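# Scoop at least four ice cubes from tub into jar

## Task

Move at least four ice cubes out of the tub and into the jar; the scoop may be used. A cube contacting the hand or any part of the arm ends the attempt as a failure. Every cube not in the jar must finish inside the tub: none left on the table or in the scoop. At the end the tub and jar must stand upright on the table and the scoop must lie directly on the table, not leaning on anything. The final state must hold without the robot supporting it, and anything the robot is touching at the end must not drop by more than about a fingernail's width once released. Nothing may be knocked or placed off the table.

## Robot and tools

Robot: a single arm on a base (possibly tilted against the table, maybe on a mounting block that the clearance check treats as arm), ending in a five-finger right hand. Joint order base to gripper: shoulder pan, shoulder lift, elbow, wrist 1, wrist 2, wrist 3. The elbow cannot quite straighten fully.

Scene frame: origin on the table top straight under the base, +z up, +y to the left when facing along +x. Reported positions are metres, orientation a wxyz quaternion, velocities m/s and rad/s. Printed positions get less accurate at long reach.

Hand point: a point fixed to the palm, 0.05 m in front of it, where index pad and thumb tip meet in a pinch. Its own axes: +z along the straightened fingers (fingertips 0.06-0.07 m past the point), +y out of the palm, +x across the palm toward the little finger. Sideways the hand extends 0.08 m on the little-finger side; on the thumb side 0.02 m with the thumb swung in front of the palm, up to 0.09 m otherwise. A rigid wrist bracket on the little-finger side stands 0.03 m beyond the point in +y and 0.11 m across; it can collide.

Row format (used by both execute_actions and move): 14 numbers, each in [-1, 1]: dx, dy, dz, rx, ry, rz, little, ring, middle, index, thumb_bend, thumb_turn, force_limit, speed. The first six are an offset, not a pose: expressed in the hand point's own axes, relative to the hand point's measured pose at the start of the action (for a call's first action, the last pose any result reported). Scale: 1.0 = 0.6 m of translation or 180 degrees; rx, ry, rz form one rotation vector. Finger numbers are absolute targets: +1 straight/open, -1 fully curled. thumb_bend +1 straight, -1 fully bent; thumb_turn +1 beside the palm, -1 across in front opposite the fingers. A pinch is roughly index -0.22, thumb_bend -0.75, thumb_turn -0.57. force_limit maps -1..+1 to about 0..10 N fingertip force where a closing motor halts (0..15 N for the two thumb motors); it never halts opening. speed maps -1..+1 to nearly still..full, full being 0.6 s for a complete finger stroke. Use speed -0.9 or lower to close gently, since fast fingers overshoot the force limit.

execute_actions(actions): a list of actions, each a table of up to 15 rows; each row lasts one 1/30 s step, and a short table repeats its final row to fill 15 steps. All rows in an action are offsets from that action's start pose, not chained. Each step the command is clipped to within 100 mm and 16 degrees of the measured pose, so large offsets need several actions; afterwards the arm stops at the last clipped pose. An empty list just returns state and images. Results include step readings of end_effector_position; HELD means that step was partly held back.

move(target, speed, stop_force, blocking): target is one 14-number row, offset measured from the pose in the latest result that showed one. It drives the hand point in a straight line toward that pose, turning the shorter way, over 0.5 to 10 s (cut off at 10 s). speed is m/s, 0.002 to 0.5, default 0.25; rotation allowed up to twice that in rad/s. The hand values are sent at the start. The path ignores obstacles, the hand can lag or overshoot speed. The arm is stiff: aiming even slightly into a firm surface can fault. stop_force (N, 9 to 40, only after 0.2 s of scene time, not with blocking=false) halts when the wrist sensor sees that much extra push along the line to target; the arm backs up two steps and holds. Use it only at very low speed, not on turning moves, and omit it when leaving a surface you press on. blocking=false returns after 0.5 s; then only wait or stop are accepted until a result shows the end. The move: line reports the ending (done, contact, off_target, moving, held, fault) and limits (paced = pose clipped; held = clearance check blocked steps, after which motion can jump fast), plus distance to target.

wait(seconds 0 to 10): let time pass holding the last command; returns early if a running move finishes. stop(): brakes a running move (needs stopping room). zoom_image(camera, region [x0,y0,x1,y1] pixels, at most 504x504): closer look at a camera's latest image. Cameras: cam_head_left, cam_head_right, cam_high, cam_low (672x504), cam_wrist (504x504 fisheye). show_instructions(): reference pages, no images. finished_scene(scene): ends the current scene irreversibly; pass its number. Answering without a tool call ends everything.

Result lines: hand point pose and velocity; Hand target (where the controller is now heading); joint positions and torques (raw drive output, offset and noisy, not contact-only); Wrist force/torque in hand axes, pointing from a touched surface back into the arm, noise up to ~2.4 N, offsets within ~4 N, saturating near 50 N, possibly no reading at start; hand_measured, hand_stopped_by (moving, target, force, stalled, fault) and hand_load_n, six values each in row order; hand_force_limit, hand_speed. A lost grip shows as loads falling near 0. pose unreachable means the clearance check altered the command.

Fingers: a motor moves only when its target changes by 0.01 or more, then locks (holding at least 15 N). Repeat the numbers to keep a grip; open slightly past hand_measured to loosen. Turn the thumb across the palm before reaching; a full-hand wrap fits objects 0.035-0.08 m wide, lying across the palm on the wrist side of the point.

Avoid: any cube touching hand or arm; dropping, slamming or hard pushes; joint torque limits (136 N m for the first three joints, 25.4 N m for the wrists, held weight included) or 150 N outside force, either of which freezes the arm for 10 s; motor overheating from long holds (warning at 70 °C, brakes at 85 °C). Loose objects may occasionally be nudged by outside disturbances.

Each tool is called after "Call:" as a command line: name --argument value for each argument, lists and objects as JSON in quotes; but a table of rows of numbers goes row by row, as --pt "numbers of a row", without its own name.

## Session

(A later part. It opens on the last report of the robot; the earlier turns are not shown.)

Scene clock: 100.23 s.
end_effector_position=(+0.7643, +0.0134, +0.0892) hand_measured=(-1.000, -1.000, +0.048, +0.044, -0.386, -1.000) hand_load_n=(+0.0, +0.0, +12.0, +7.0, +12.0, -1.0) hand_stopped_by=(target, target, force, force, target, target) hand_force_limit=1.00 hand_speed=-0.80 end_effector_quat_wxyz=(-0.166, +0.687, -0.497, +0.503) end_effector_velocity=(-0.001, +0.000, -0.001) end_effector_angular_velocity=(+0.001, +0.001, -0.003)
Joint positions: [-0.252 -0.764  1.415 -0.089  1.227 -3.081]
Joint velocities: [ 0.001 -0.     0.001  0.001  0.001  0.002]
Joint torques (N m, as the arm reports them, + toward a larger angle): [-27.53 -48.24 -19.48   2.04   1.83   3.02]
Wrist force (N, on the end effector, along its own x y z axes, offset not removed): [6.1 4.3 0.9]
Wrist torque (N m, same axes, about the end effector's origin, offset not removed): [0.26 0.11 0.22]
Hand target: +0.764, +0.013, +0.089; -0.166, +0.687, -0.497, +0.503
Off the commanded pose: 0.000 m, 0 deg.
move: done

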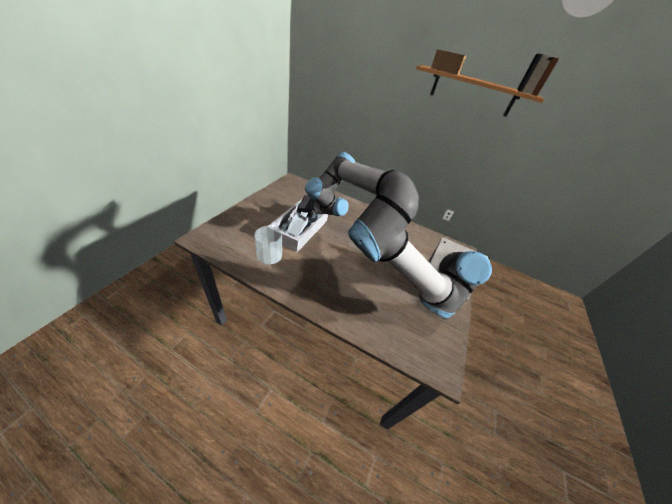

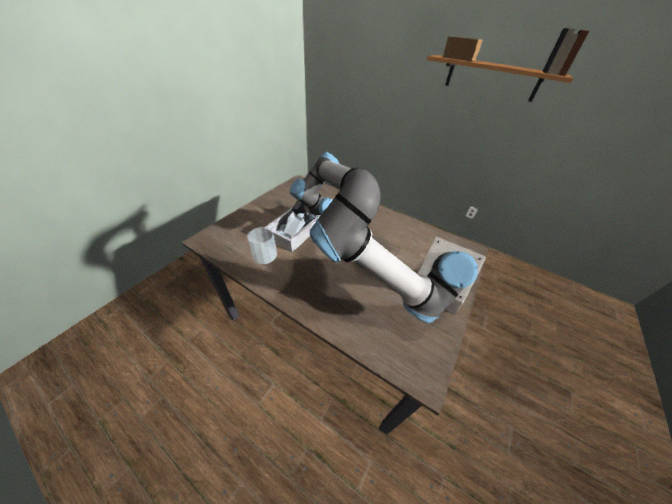

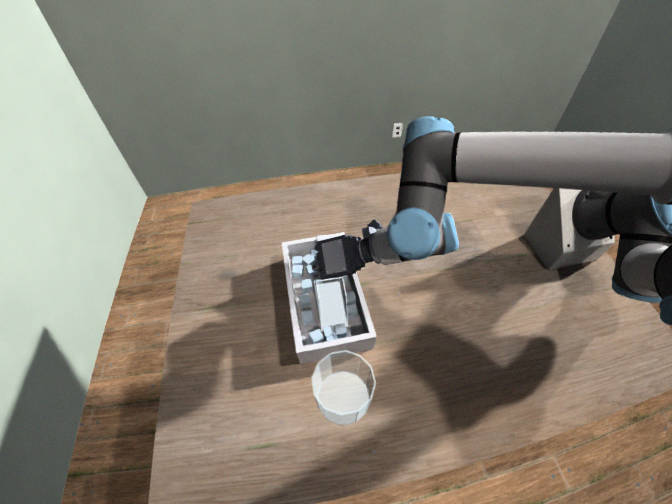

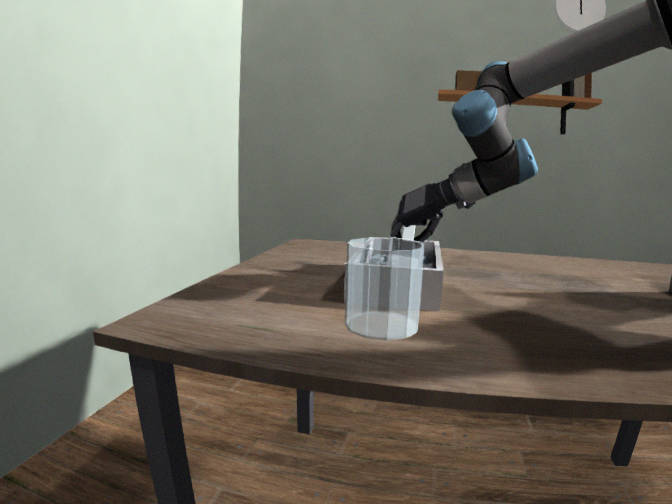

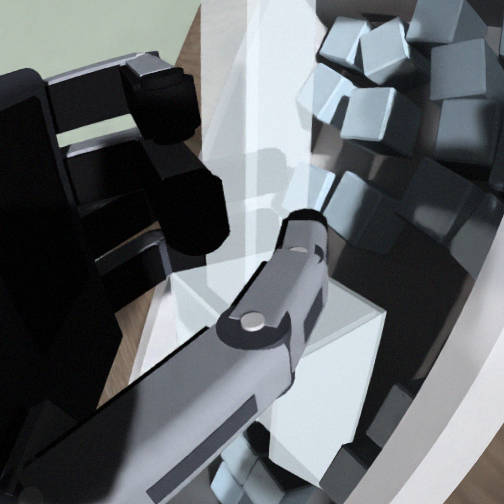

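Call:
move --target '[0.014,0.0076,0.0046,0,0,0,-1,-1,-0.85,-0.85,-0.4,-1,1,-0.8]' --speed 0.02

Call:
move --target '[-0.003,0.005,0.003,-0.04,0,0,-1,-1,-0.85,-0.85,-0.4,-1,1,-0.8]' --speed 0.03

Call:
move --target '[-0.035,-0.0172,-0.0136,0,0,0,-1,-1,-0.85,-0.85,-0.4,-1,1,-0.8]' --speed 0.025

Call:
zoom_image --camera "cam_high" --region '[250,210,430,380]'

Scene clock: 111.30 s.
end_effector_position=(+0.7643, +0.0035, +0.0891) hand_measured=(-1.000, -1.000, +0.048, +0.044, -0.386, -1.000) hand_load_n=(+0.0, +0.0, +10.5, +6.5, +14.0, +0.5) hand_stopped_by=(target, target, force, force, target, target) hand_force_limit=1.00 hand_speed=-0.80 end_effector_quat_wxyz=(-0.166, +0.687, -0.497, +0.503) end_effector_velocity=(-0.001, -0.001, -0.001) end_effector_angular_velocity=(+0.001, +0.002, -0.001)
Joint positions: [-0.264 -0.752  1.416 -0.099  1.217 -3.088]
Joint velocities: [-0.001  0.002  0.003 -0.001 -0.002 -0.   ]
Joint torques (N m, as the arm reports them, + toward a larger angle): [-48.59 -18.77  -5.37  -2.26  -1.32  -2.72]
Wrist force (N, on the end effector, along its own x y z axes, offset not removed): [-0.2 0.3 3.6]
Wrist torque (N m, same axes, about the end effector's origin, offset not removed): [-0.24 -0.04 0.08]
Hand target: +0.764, +0.003, +0.089; -0.166, +0.687, -0.497, +0.503
Off the commanded pose: 0.000 m, 0 deg.
move: done

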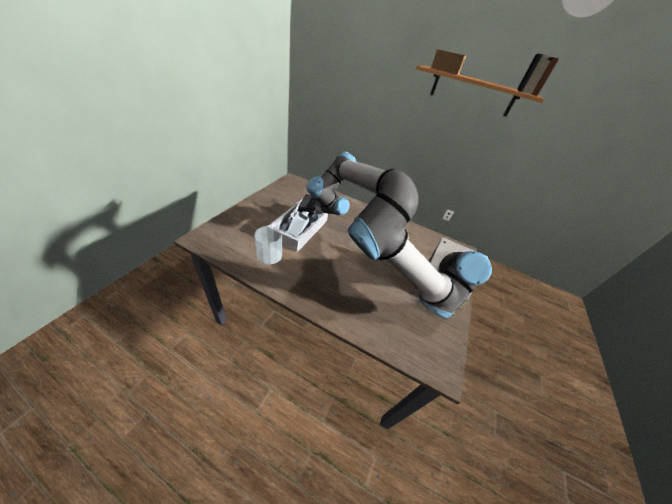

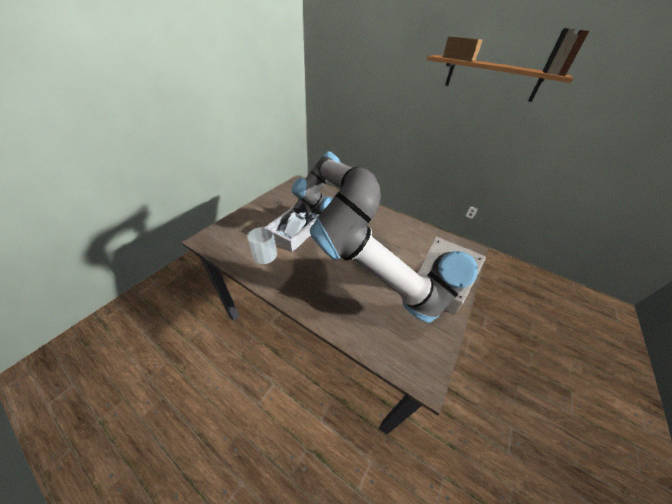

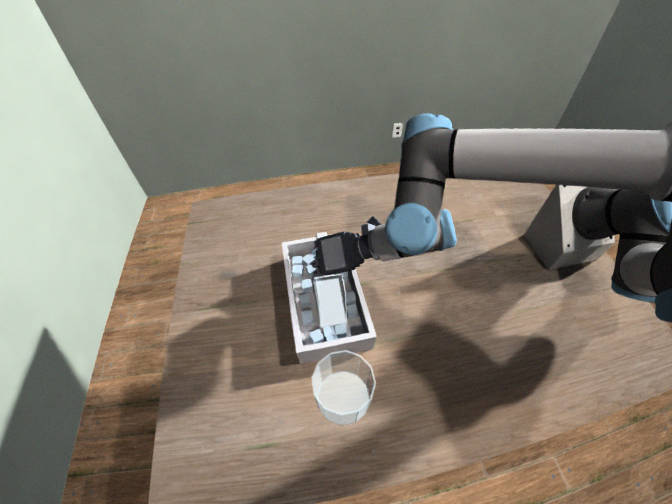

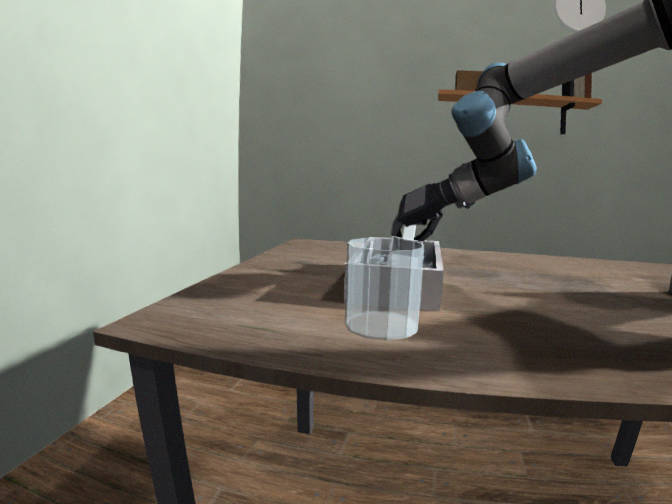

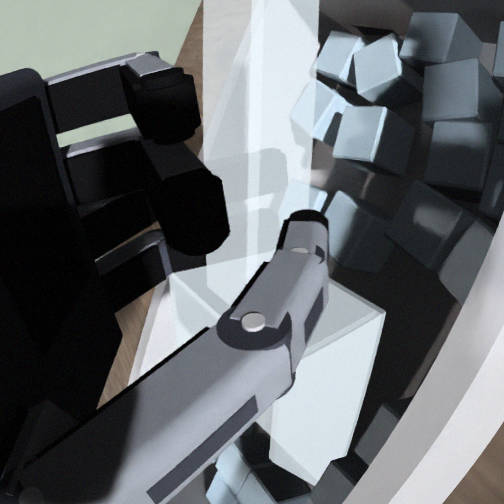

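Scene clock: 113.63 s.
end_effector_position=(+0.7642, +0.0032, +0.0852) hand_measured=(-1.000, -1.000, +0.048, +0.044, -0.386, -1.000) hand_load_n=(+0.0, +0.0, +11.0, +6.0, +13.5, +0.0) hand_stopped_by=(target, target, force, force, target, target) hand_force_limit=1.00 hand_speed=-0.80 end_effector_quat_wxyz=(-0.123, +0.696, -0.527, +0.471) end_effector_velocity=(+0.001, +0.001, +0.001) end_effector_angular_velocity=(+0.000, +0.004, -0.001)
Joint positions: [-0.257 -0.697  1.274  0.12   1.219 -3.13 ]
Joint velocities: [ 0.001  0.003 -0.01   0.012 -0.001 -0.002]
Joint torques (N m, as the arm reports them, + toward a larger angle): [-32.89 -21.36 -18.67   2.36   3.01  -2.71]
Wrist force (N, on the end effector, along its own x y z axes, offset not removed): [1.3 4.2 -0.3]
Wrist torque (N m, same axes, about the end effector's origin, offset not removed): [0.59 -0.21 0.11]
Hand target: +0.764, +0.003, +0.085; -0.123, +0.696, -0.528, +0.471
Off the commanded pose: 0.000 m, 0 deg.
move: done

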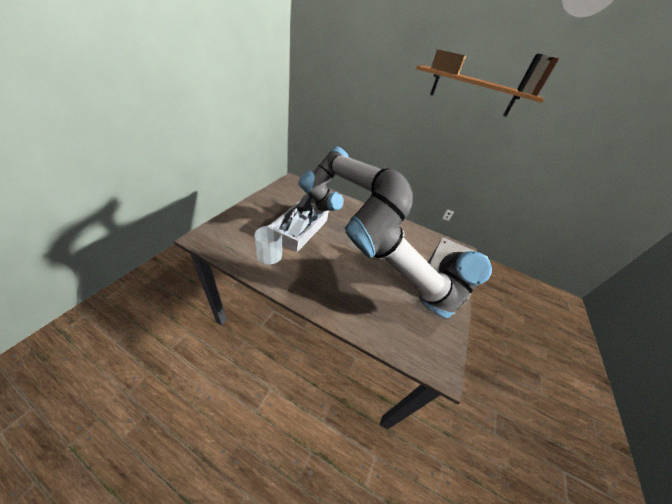

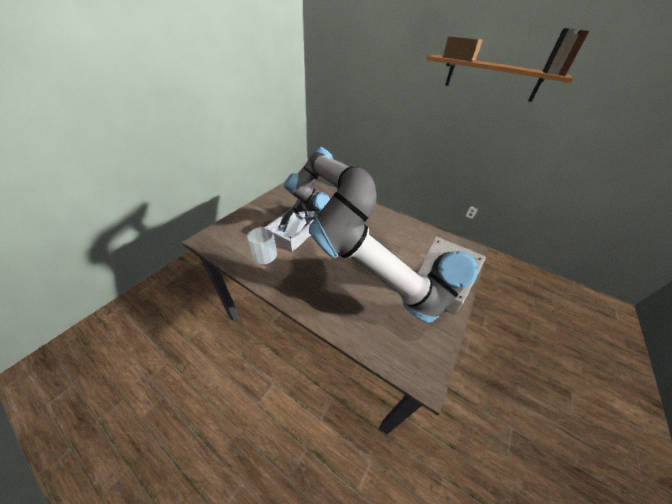

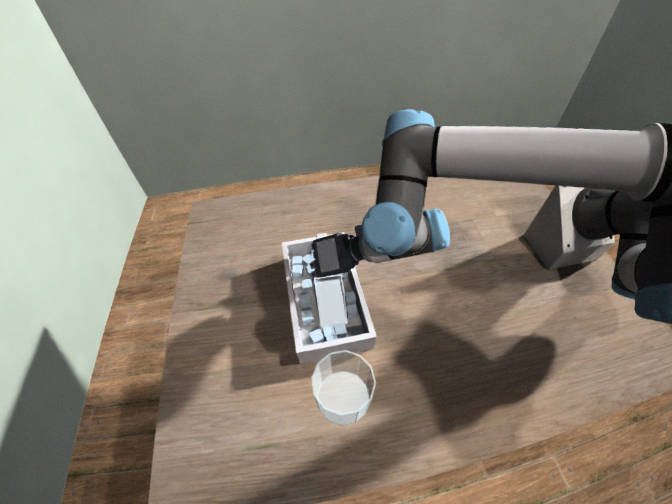

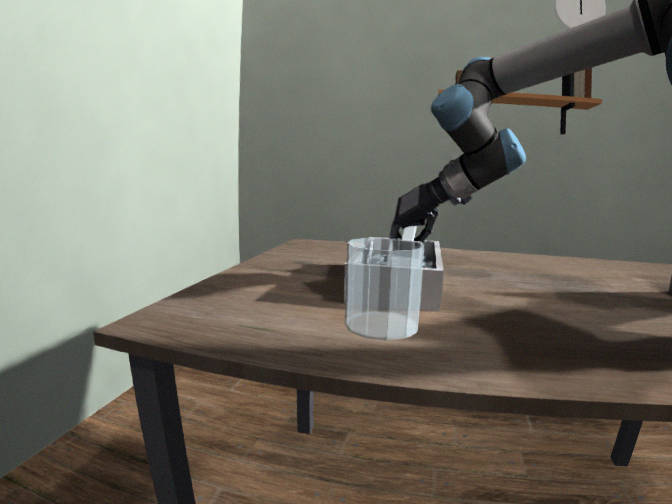

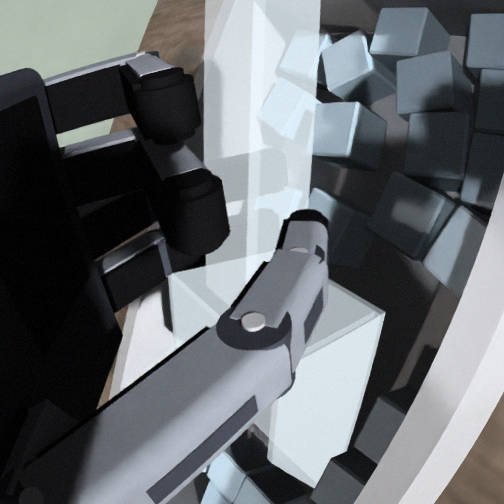

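Scene clock: 114.93 s.
end_effector_position=(+0.7642, +0.0280, +0.0853) hand_measured=(-1.000, -1.000, +0.048, +0.044, -0.386, -1.000) hand_load_n=(+0.0, +0.0, +11.5, +6.0, +13.5, +0.0) hand_stopped_by=(target, target, force, force, target, target) hand_force_limit=1.00 hand_speed=-0.80 end_effector_quat_wxyz=(-0.123, +0.696, -0.527, +0.471) end_effector_velocity=(+0.001, +0.003, -0.000) end_effector_angular_velocity=(+0.000, +0.000, +0.003)
Joint positions: [-0.228 -0.723  1.27   0.142  1.241 -3.11 ]
Joint velocities: [ 0.003 -0.001 -0.003  0.001  0.     0.001]
Joint torques (N m, as the arm reports them, + toward a larger angle): [-32.61 -48.34 -19.76   2.36   3.27   2.66]
Wrist force (N, on the end effector, along its own x y z axes, offset not removed): [5.0 3.8 -0.1]
Wrist torque (N m, same axes, about the end effector's origin, offset not removed): [0.62 -0.67 0.34]
Hand target: +0.764, +0.028, +0.085; -0.123, +0.696, -0.527, +0.471
Off the commanded pose: 0.000 m, 0 deg.
move: done

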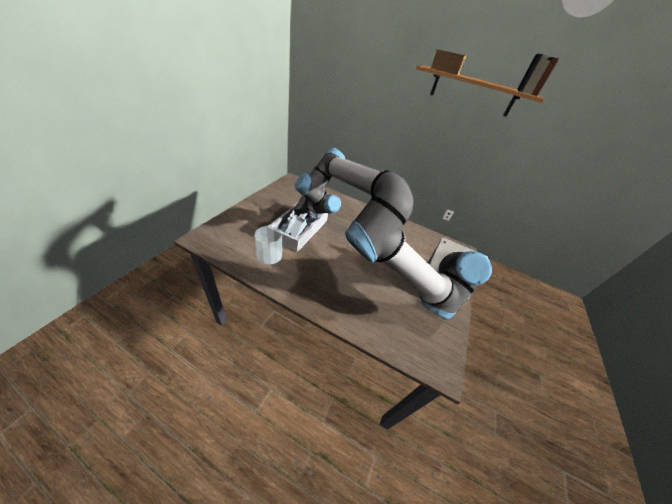

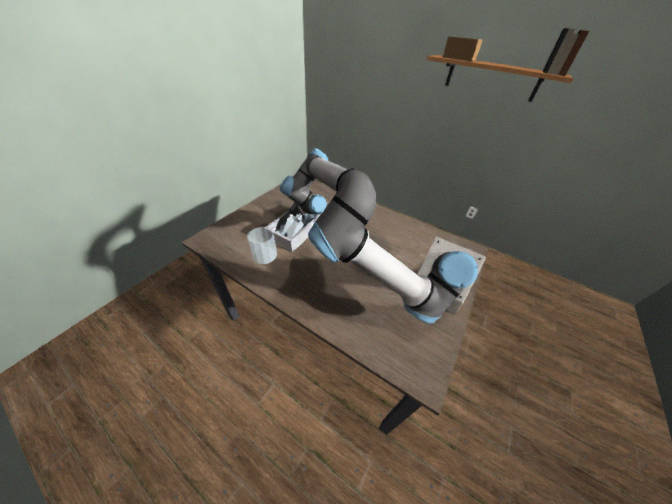

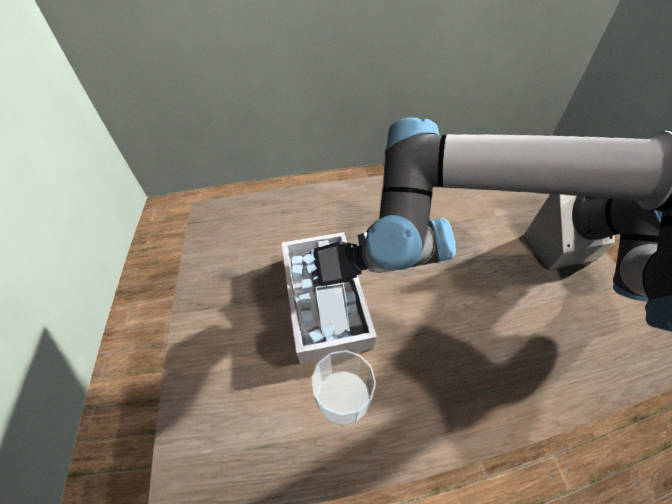

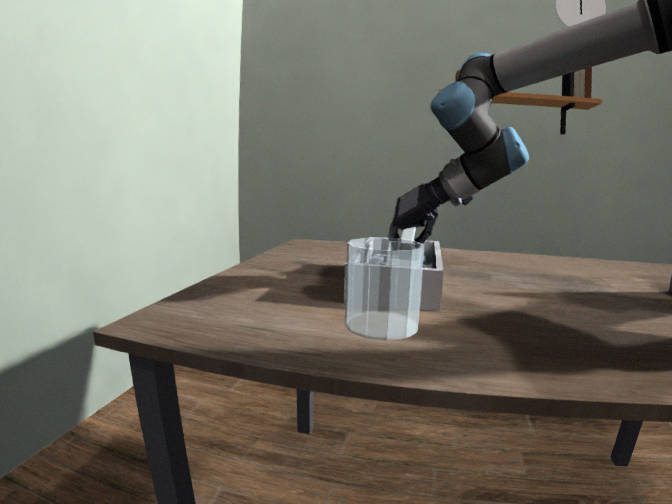

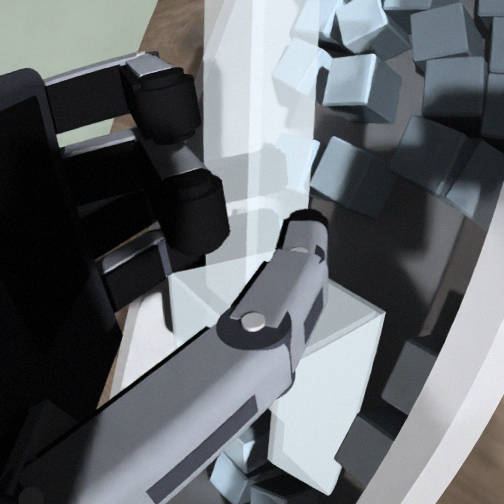

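Region (250, 210, 430, 380) of cam_high's 672x504 image, scaled by 2.800, with more detail than that image has.

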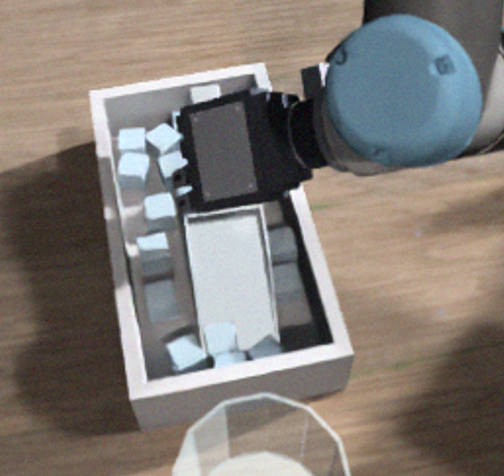

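Working (slightly over-rolled). Roll back 2° and go on 2.4 cm.

Call:
move --target '[-0.035,-0.015,-0.012,0.012,0,0,-1,-1,-0.85,-0.85,-0.4,-1,1,-0.8]' --speed 0.02

Call:
move --target '[0.028,0.013,0.01,0,-0.049,0.067,-1,-1,-0.85,-0.85,-0.4,-1,1,-0.8]' --speed 0.04

Call:
move --target '[0.02,-0.01,-0.007,0,-0.075,0.103,-1,-1,-0.85,-0.85,-0.4,-1,1,-0.8]' --speed 0.05

Call:
zoom_image --camera "cam_high" --region '[250,210,430,380]'

Scene clock: 126.07 s.
end_effector_position=(+0.7642, +0.0518, +0.0841) hand_measured=(-1.000, -1.000, +0.048, +0.044, -0.386, -1.000) hand_load_n=(+0.0, +0.0, +12.0, +5.5, +13.0, -0.5) hand_stopped_by=(target, target, force, force, target, target) hand_force_limit=1.00 hand_speed=-0.80 end_effector_quat_wxyz=(-0.136, +0.694, -0.519, +0.481) end_effector_velocity=(+0.000, +0.002, -0.000) end_effector_angular_velocity=(+0.000, -0.002, +0.002)
Joint positions: [-0.199 -0.763  1.31   0.098  1.265 -3.079]
Joint velocities: [ 0.002 -0.002  0.002 -0.003  0.001  0.002]
Joint torques (N m, as the arm reports them, + toward a larger angle): [-30.41 -48.74  -3.6   -1.97   3.01   2.59]
Wrist force (N, on the end effector, along its own x y z axes, offset not removed): [2.6 5.4 1.5]
Wrist torque (N m, same axes, about the end effector's origin, offset not removed): [0.64 -0.31 0.35]
Hand target: +0.764, +0.052, +0.084; -0.136, +0.694, -0.519, +0.481
Off the commanded pose: 0.000 m, 0 deg.
move: done

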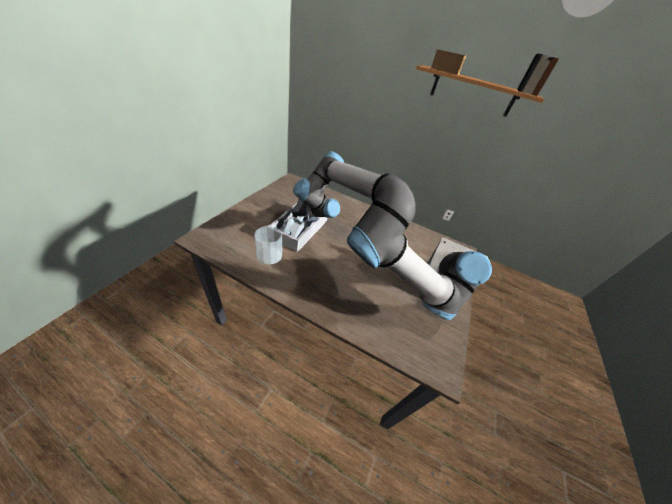

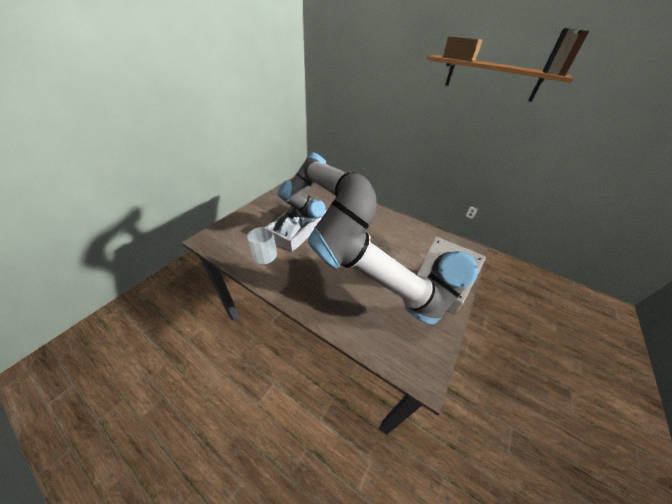

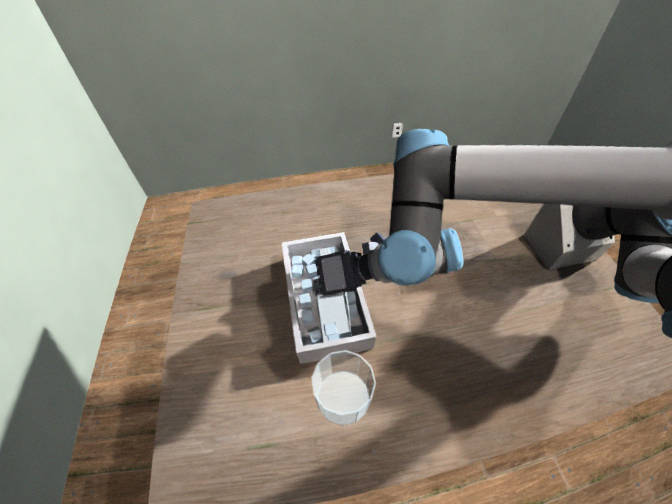

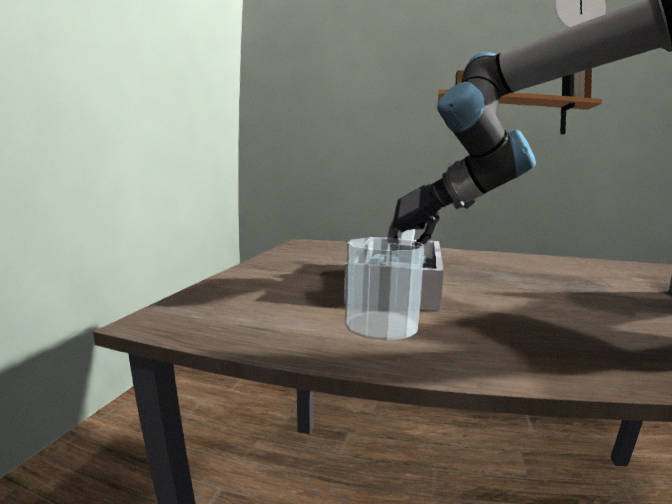

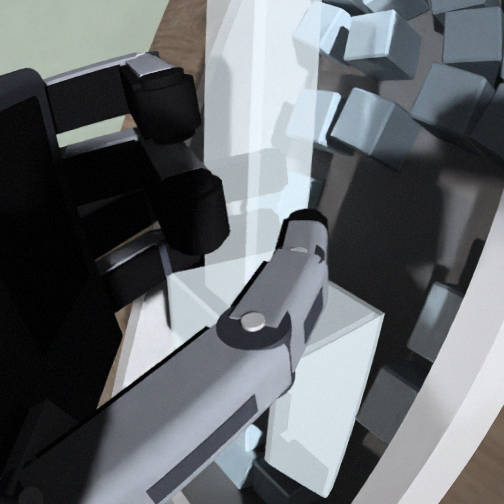

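Scene clock: 129.57 s.
end_effector_position=(+0.7644, +0.0323, +0.0845) hand_measured=(-1.000, -1.000, +0.048, +0.044, -0.386, -1.000) hand_load_n=(+0.0, +0.0, +10.0, +6.5, +14.0, +1.5) hand_stopped_by=(target, target, force, force, target, target) hand_force_limit=1.00 hand_speed=-0.80 end_effector_quat_wxyz=(-0.225, +0.671, -0.576, +0.409) end_effector_velocity=(-0.000, -0.001, -0.001) end_effector_angular_velocity=(+0.008, +0.001, +0.000)
Joint positions: [-0.297 -0.706  1.316  0.036  1.036 -2.924]
Joint velocities: [-0.002  0.003  0.001 -0.003 -0.007  0.004]
Joint torques (N m, as the arm reports them, + toward a larger angle): [-50.61 -20.96 -20.49  -2.14  -1.64   2.56]
Wrist force (N, on the end effector, along its own x y z axes, offset not removed): [1.1 2.1 3.5]
Wrist torque (N m, same axes, about the end effector's origin, offset not removed): [-0.03 -0.19 -0.18]
Hand target: +0.764, +0.032, +0.085; -0.225, +0.671, -0.577, +0.409
Off the commanded pose: 0.000 m, 0 deg.
move: done

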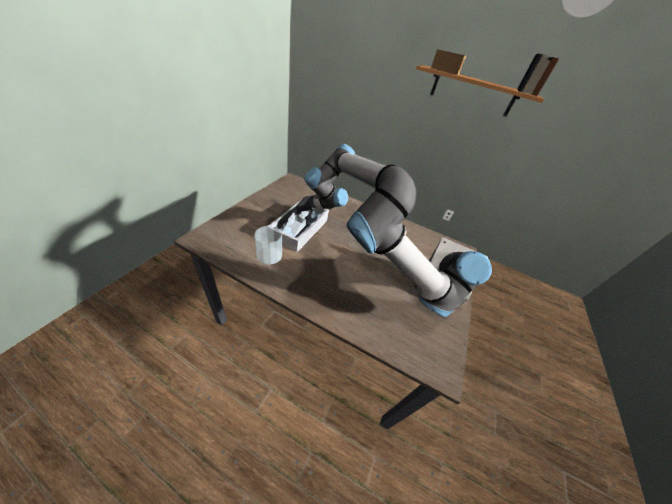

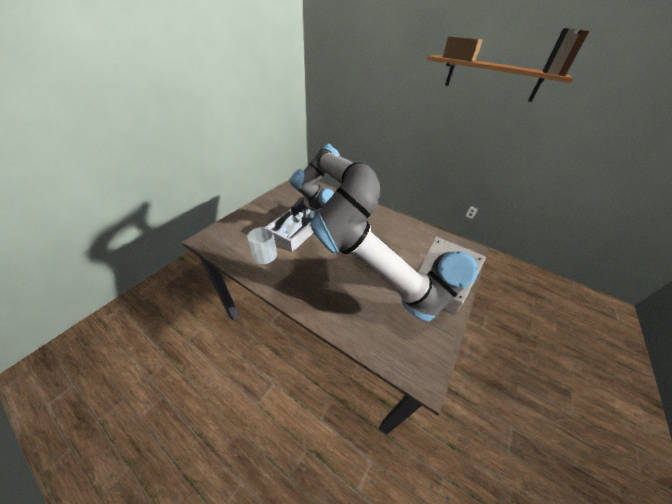

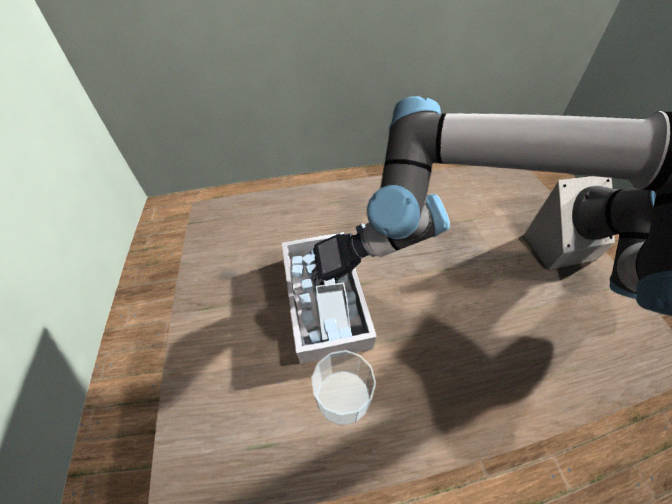

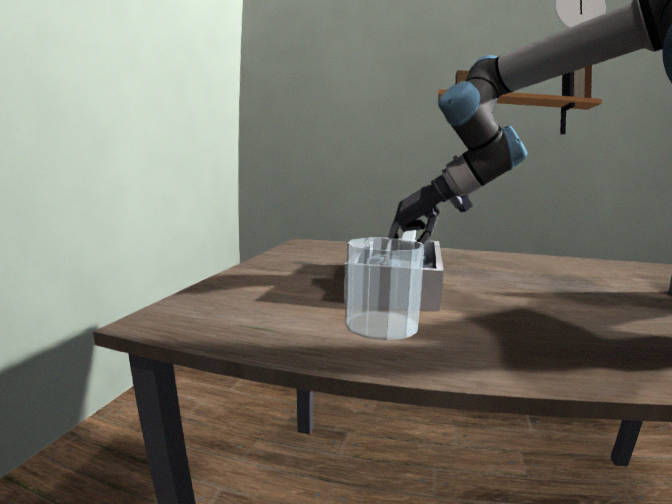

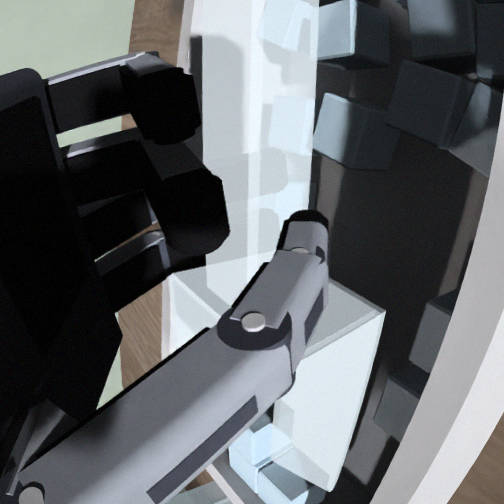

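Scene clock: 133.83 s.
end_effector_position=(+0.7646, +0.0229, +0.0950) hand_measured=(-1.000, -1.000, +0.048, +0.044, -0.386, -1.000) hand_load_n=(+0.0, +0.0, +10.0, +6.0, +14.5, +1.0) hand_stopped_by=(target, target, force, force, target, target) hand_force_limit=1.00 hand_speed=-0.80 end_effector_quat_wxyz=(-0.353, +0.613, -0.646, +0.287) end_effector_velocity=(+0.000, -0.001, +0.001) end_effector_angular_velocity=(+0.007, -0.001, -0.002)
Joint positions: [-0.402 -0.616  1.306 -0.105  0.732 -2.607]
Joint velocities: [-0.003  0.002  0.001 -0.005 -0.004  0.008]
Joint torques (N m, as the arm reports them, + toward a larger angle): [-51.71 -21.62 -10.19  -2.27  -1.92   2.64]
Wrist force (N, on the end effector, along its own x y z axes, offset not removed): [-0.8 4.3 0.5]
Wrist torque (N m, same axes, about the end effector's origin, offset not removed): [0.45 0.23 0.03]
Hand target: +0.765, +0.023, +0.095; -0.354, +0.612, -0.646, +0.287
Off the commanded pose: 0.000 m, 0 deg.
move: done

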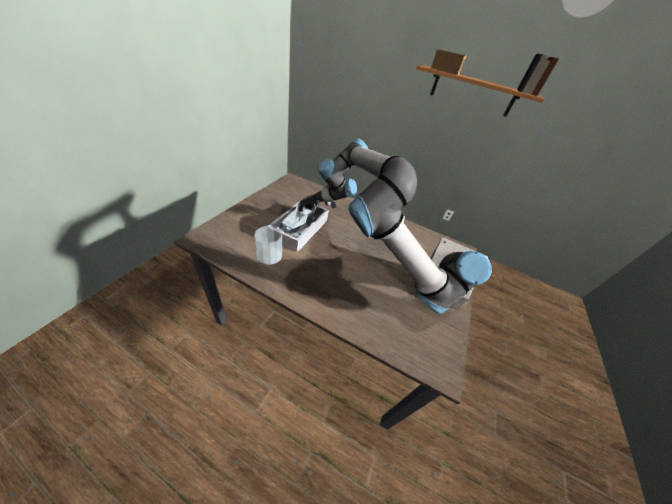

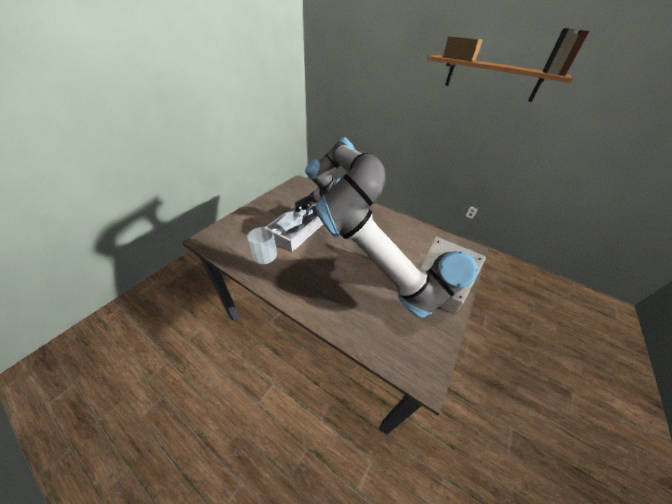

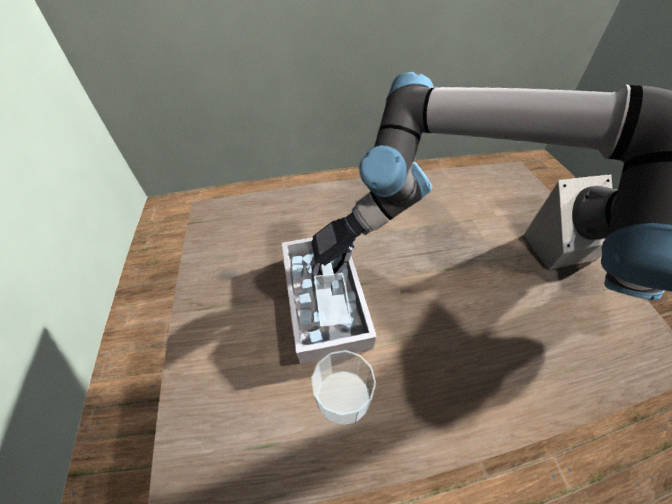

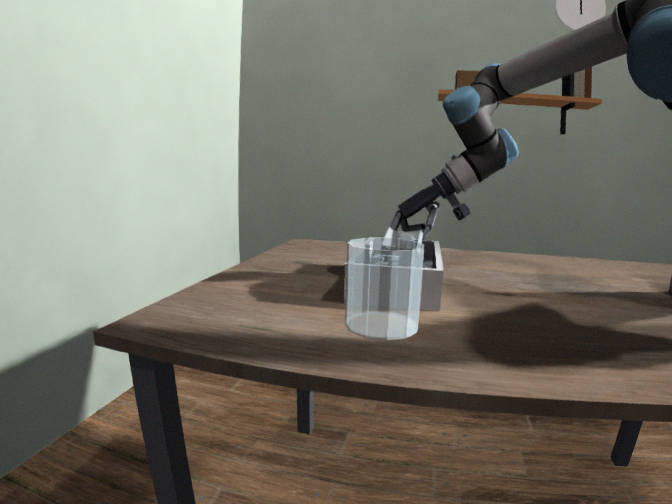

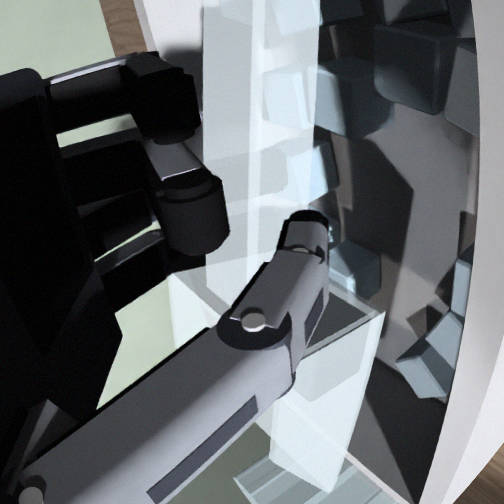

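Region (250, 210, 430, 380) of cam_high's 672x504 image, scaled by 2.800, with more detail than that image has.

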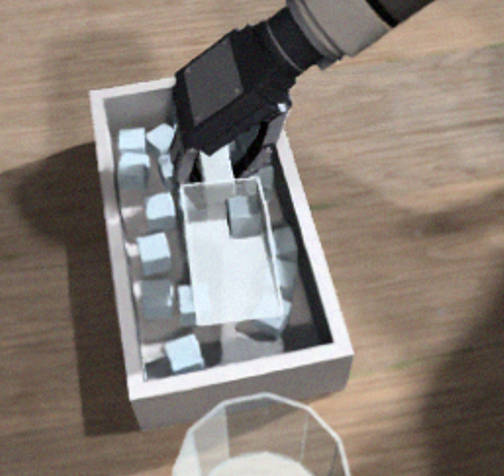

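Call:
move --target '[0.124,-0.0105,-0.0075,0,0.124,-0.17,-1,-1,-0.85,-0.9,-0.4,-1,1,-0.8]' --speed 0.05

Call:
zoom_image --camera "cam_high" --region '[250,210,430,380]'

Scene clock: 151.57 s.
end_effector_position=(+0.7647, -0.0518, +0.0949) hand_measured=(-1.000, -1.000, +0.048, +0.026, -0.386, -1.000) hand_load_n=(+0.0, +0.0, +8.0, +9.5, +16.0, +0.0) hand_stopped_by=(target, target, force, force, target, target) hand_force_limit=1.00 hand_speed=-0.80 end_effector_quat_wxyz=(-0.136, +0.694, -0.518, +0.481) end_effector_velocity=(-0.000, -0.001, +0.001) end_effector_angular_velocity=(-0.006, -0.001, -0.001)
Joint positions: [-0.332 -0.656  1.304  0.027  1.161 -3.167]
Joint velocities: [-0.001 -0.001  0.002 -0.001  0.004 -0.004]
Joint torques (N m, as the arm reports them, + toward a larger angle): [-33.74 -50.24  -5.22  -2.36   3.19  -2.71]
Wrist force (N, on the end effector, along its own x y z axes, offset not removed): [0.1 3.0 3.8]
Wrist torque (N m, same axes, about the end effector's origin, offset not removed): [0.14 -0.10 0.03]
Hand target: +0.765, -0.052, +0.095; -0.135, +0.694, -0.518, +0.481
Off the commanded pose: 0.000 m, 0 deg.
move: done

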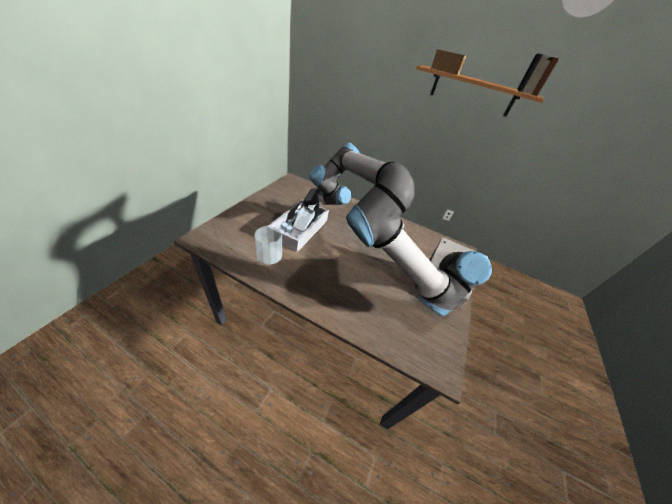

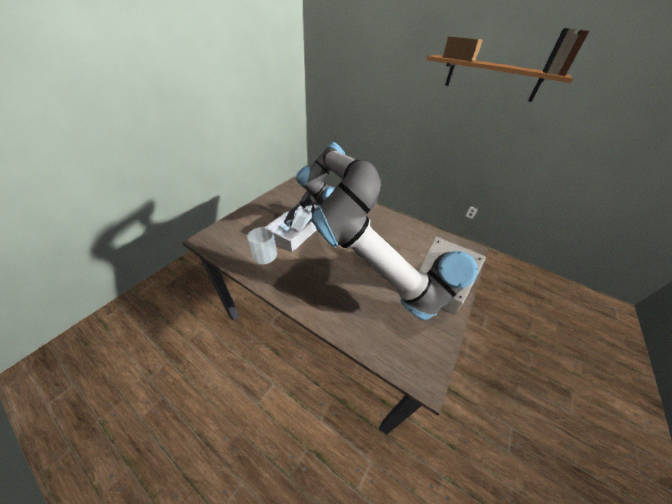

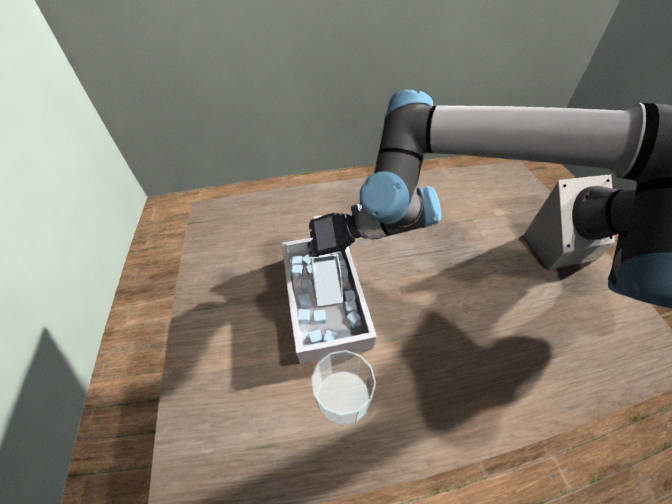

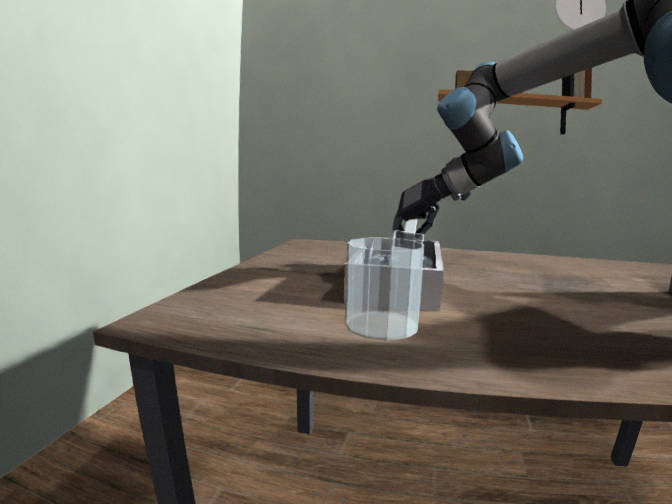

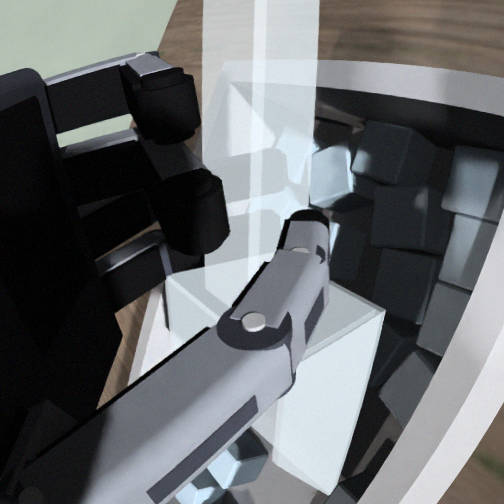

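Region (250, 210, 430, 380) of cam_high's 672x504 image, scaled by 2.800, with more detail than that image has.

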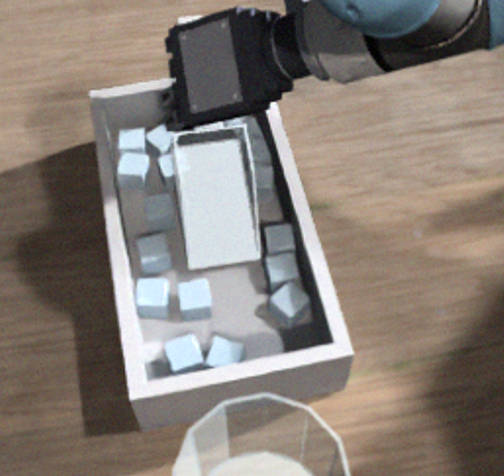

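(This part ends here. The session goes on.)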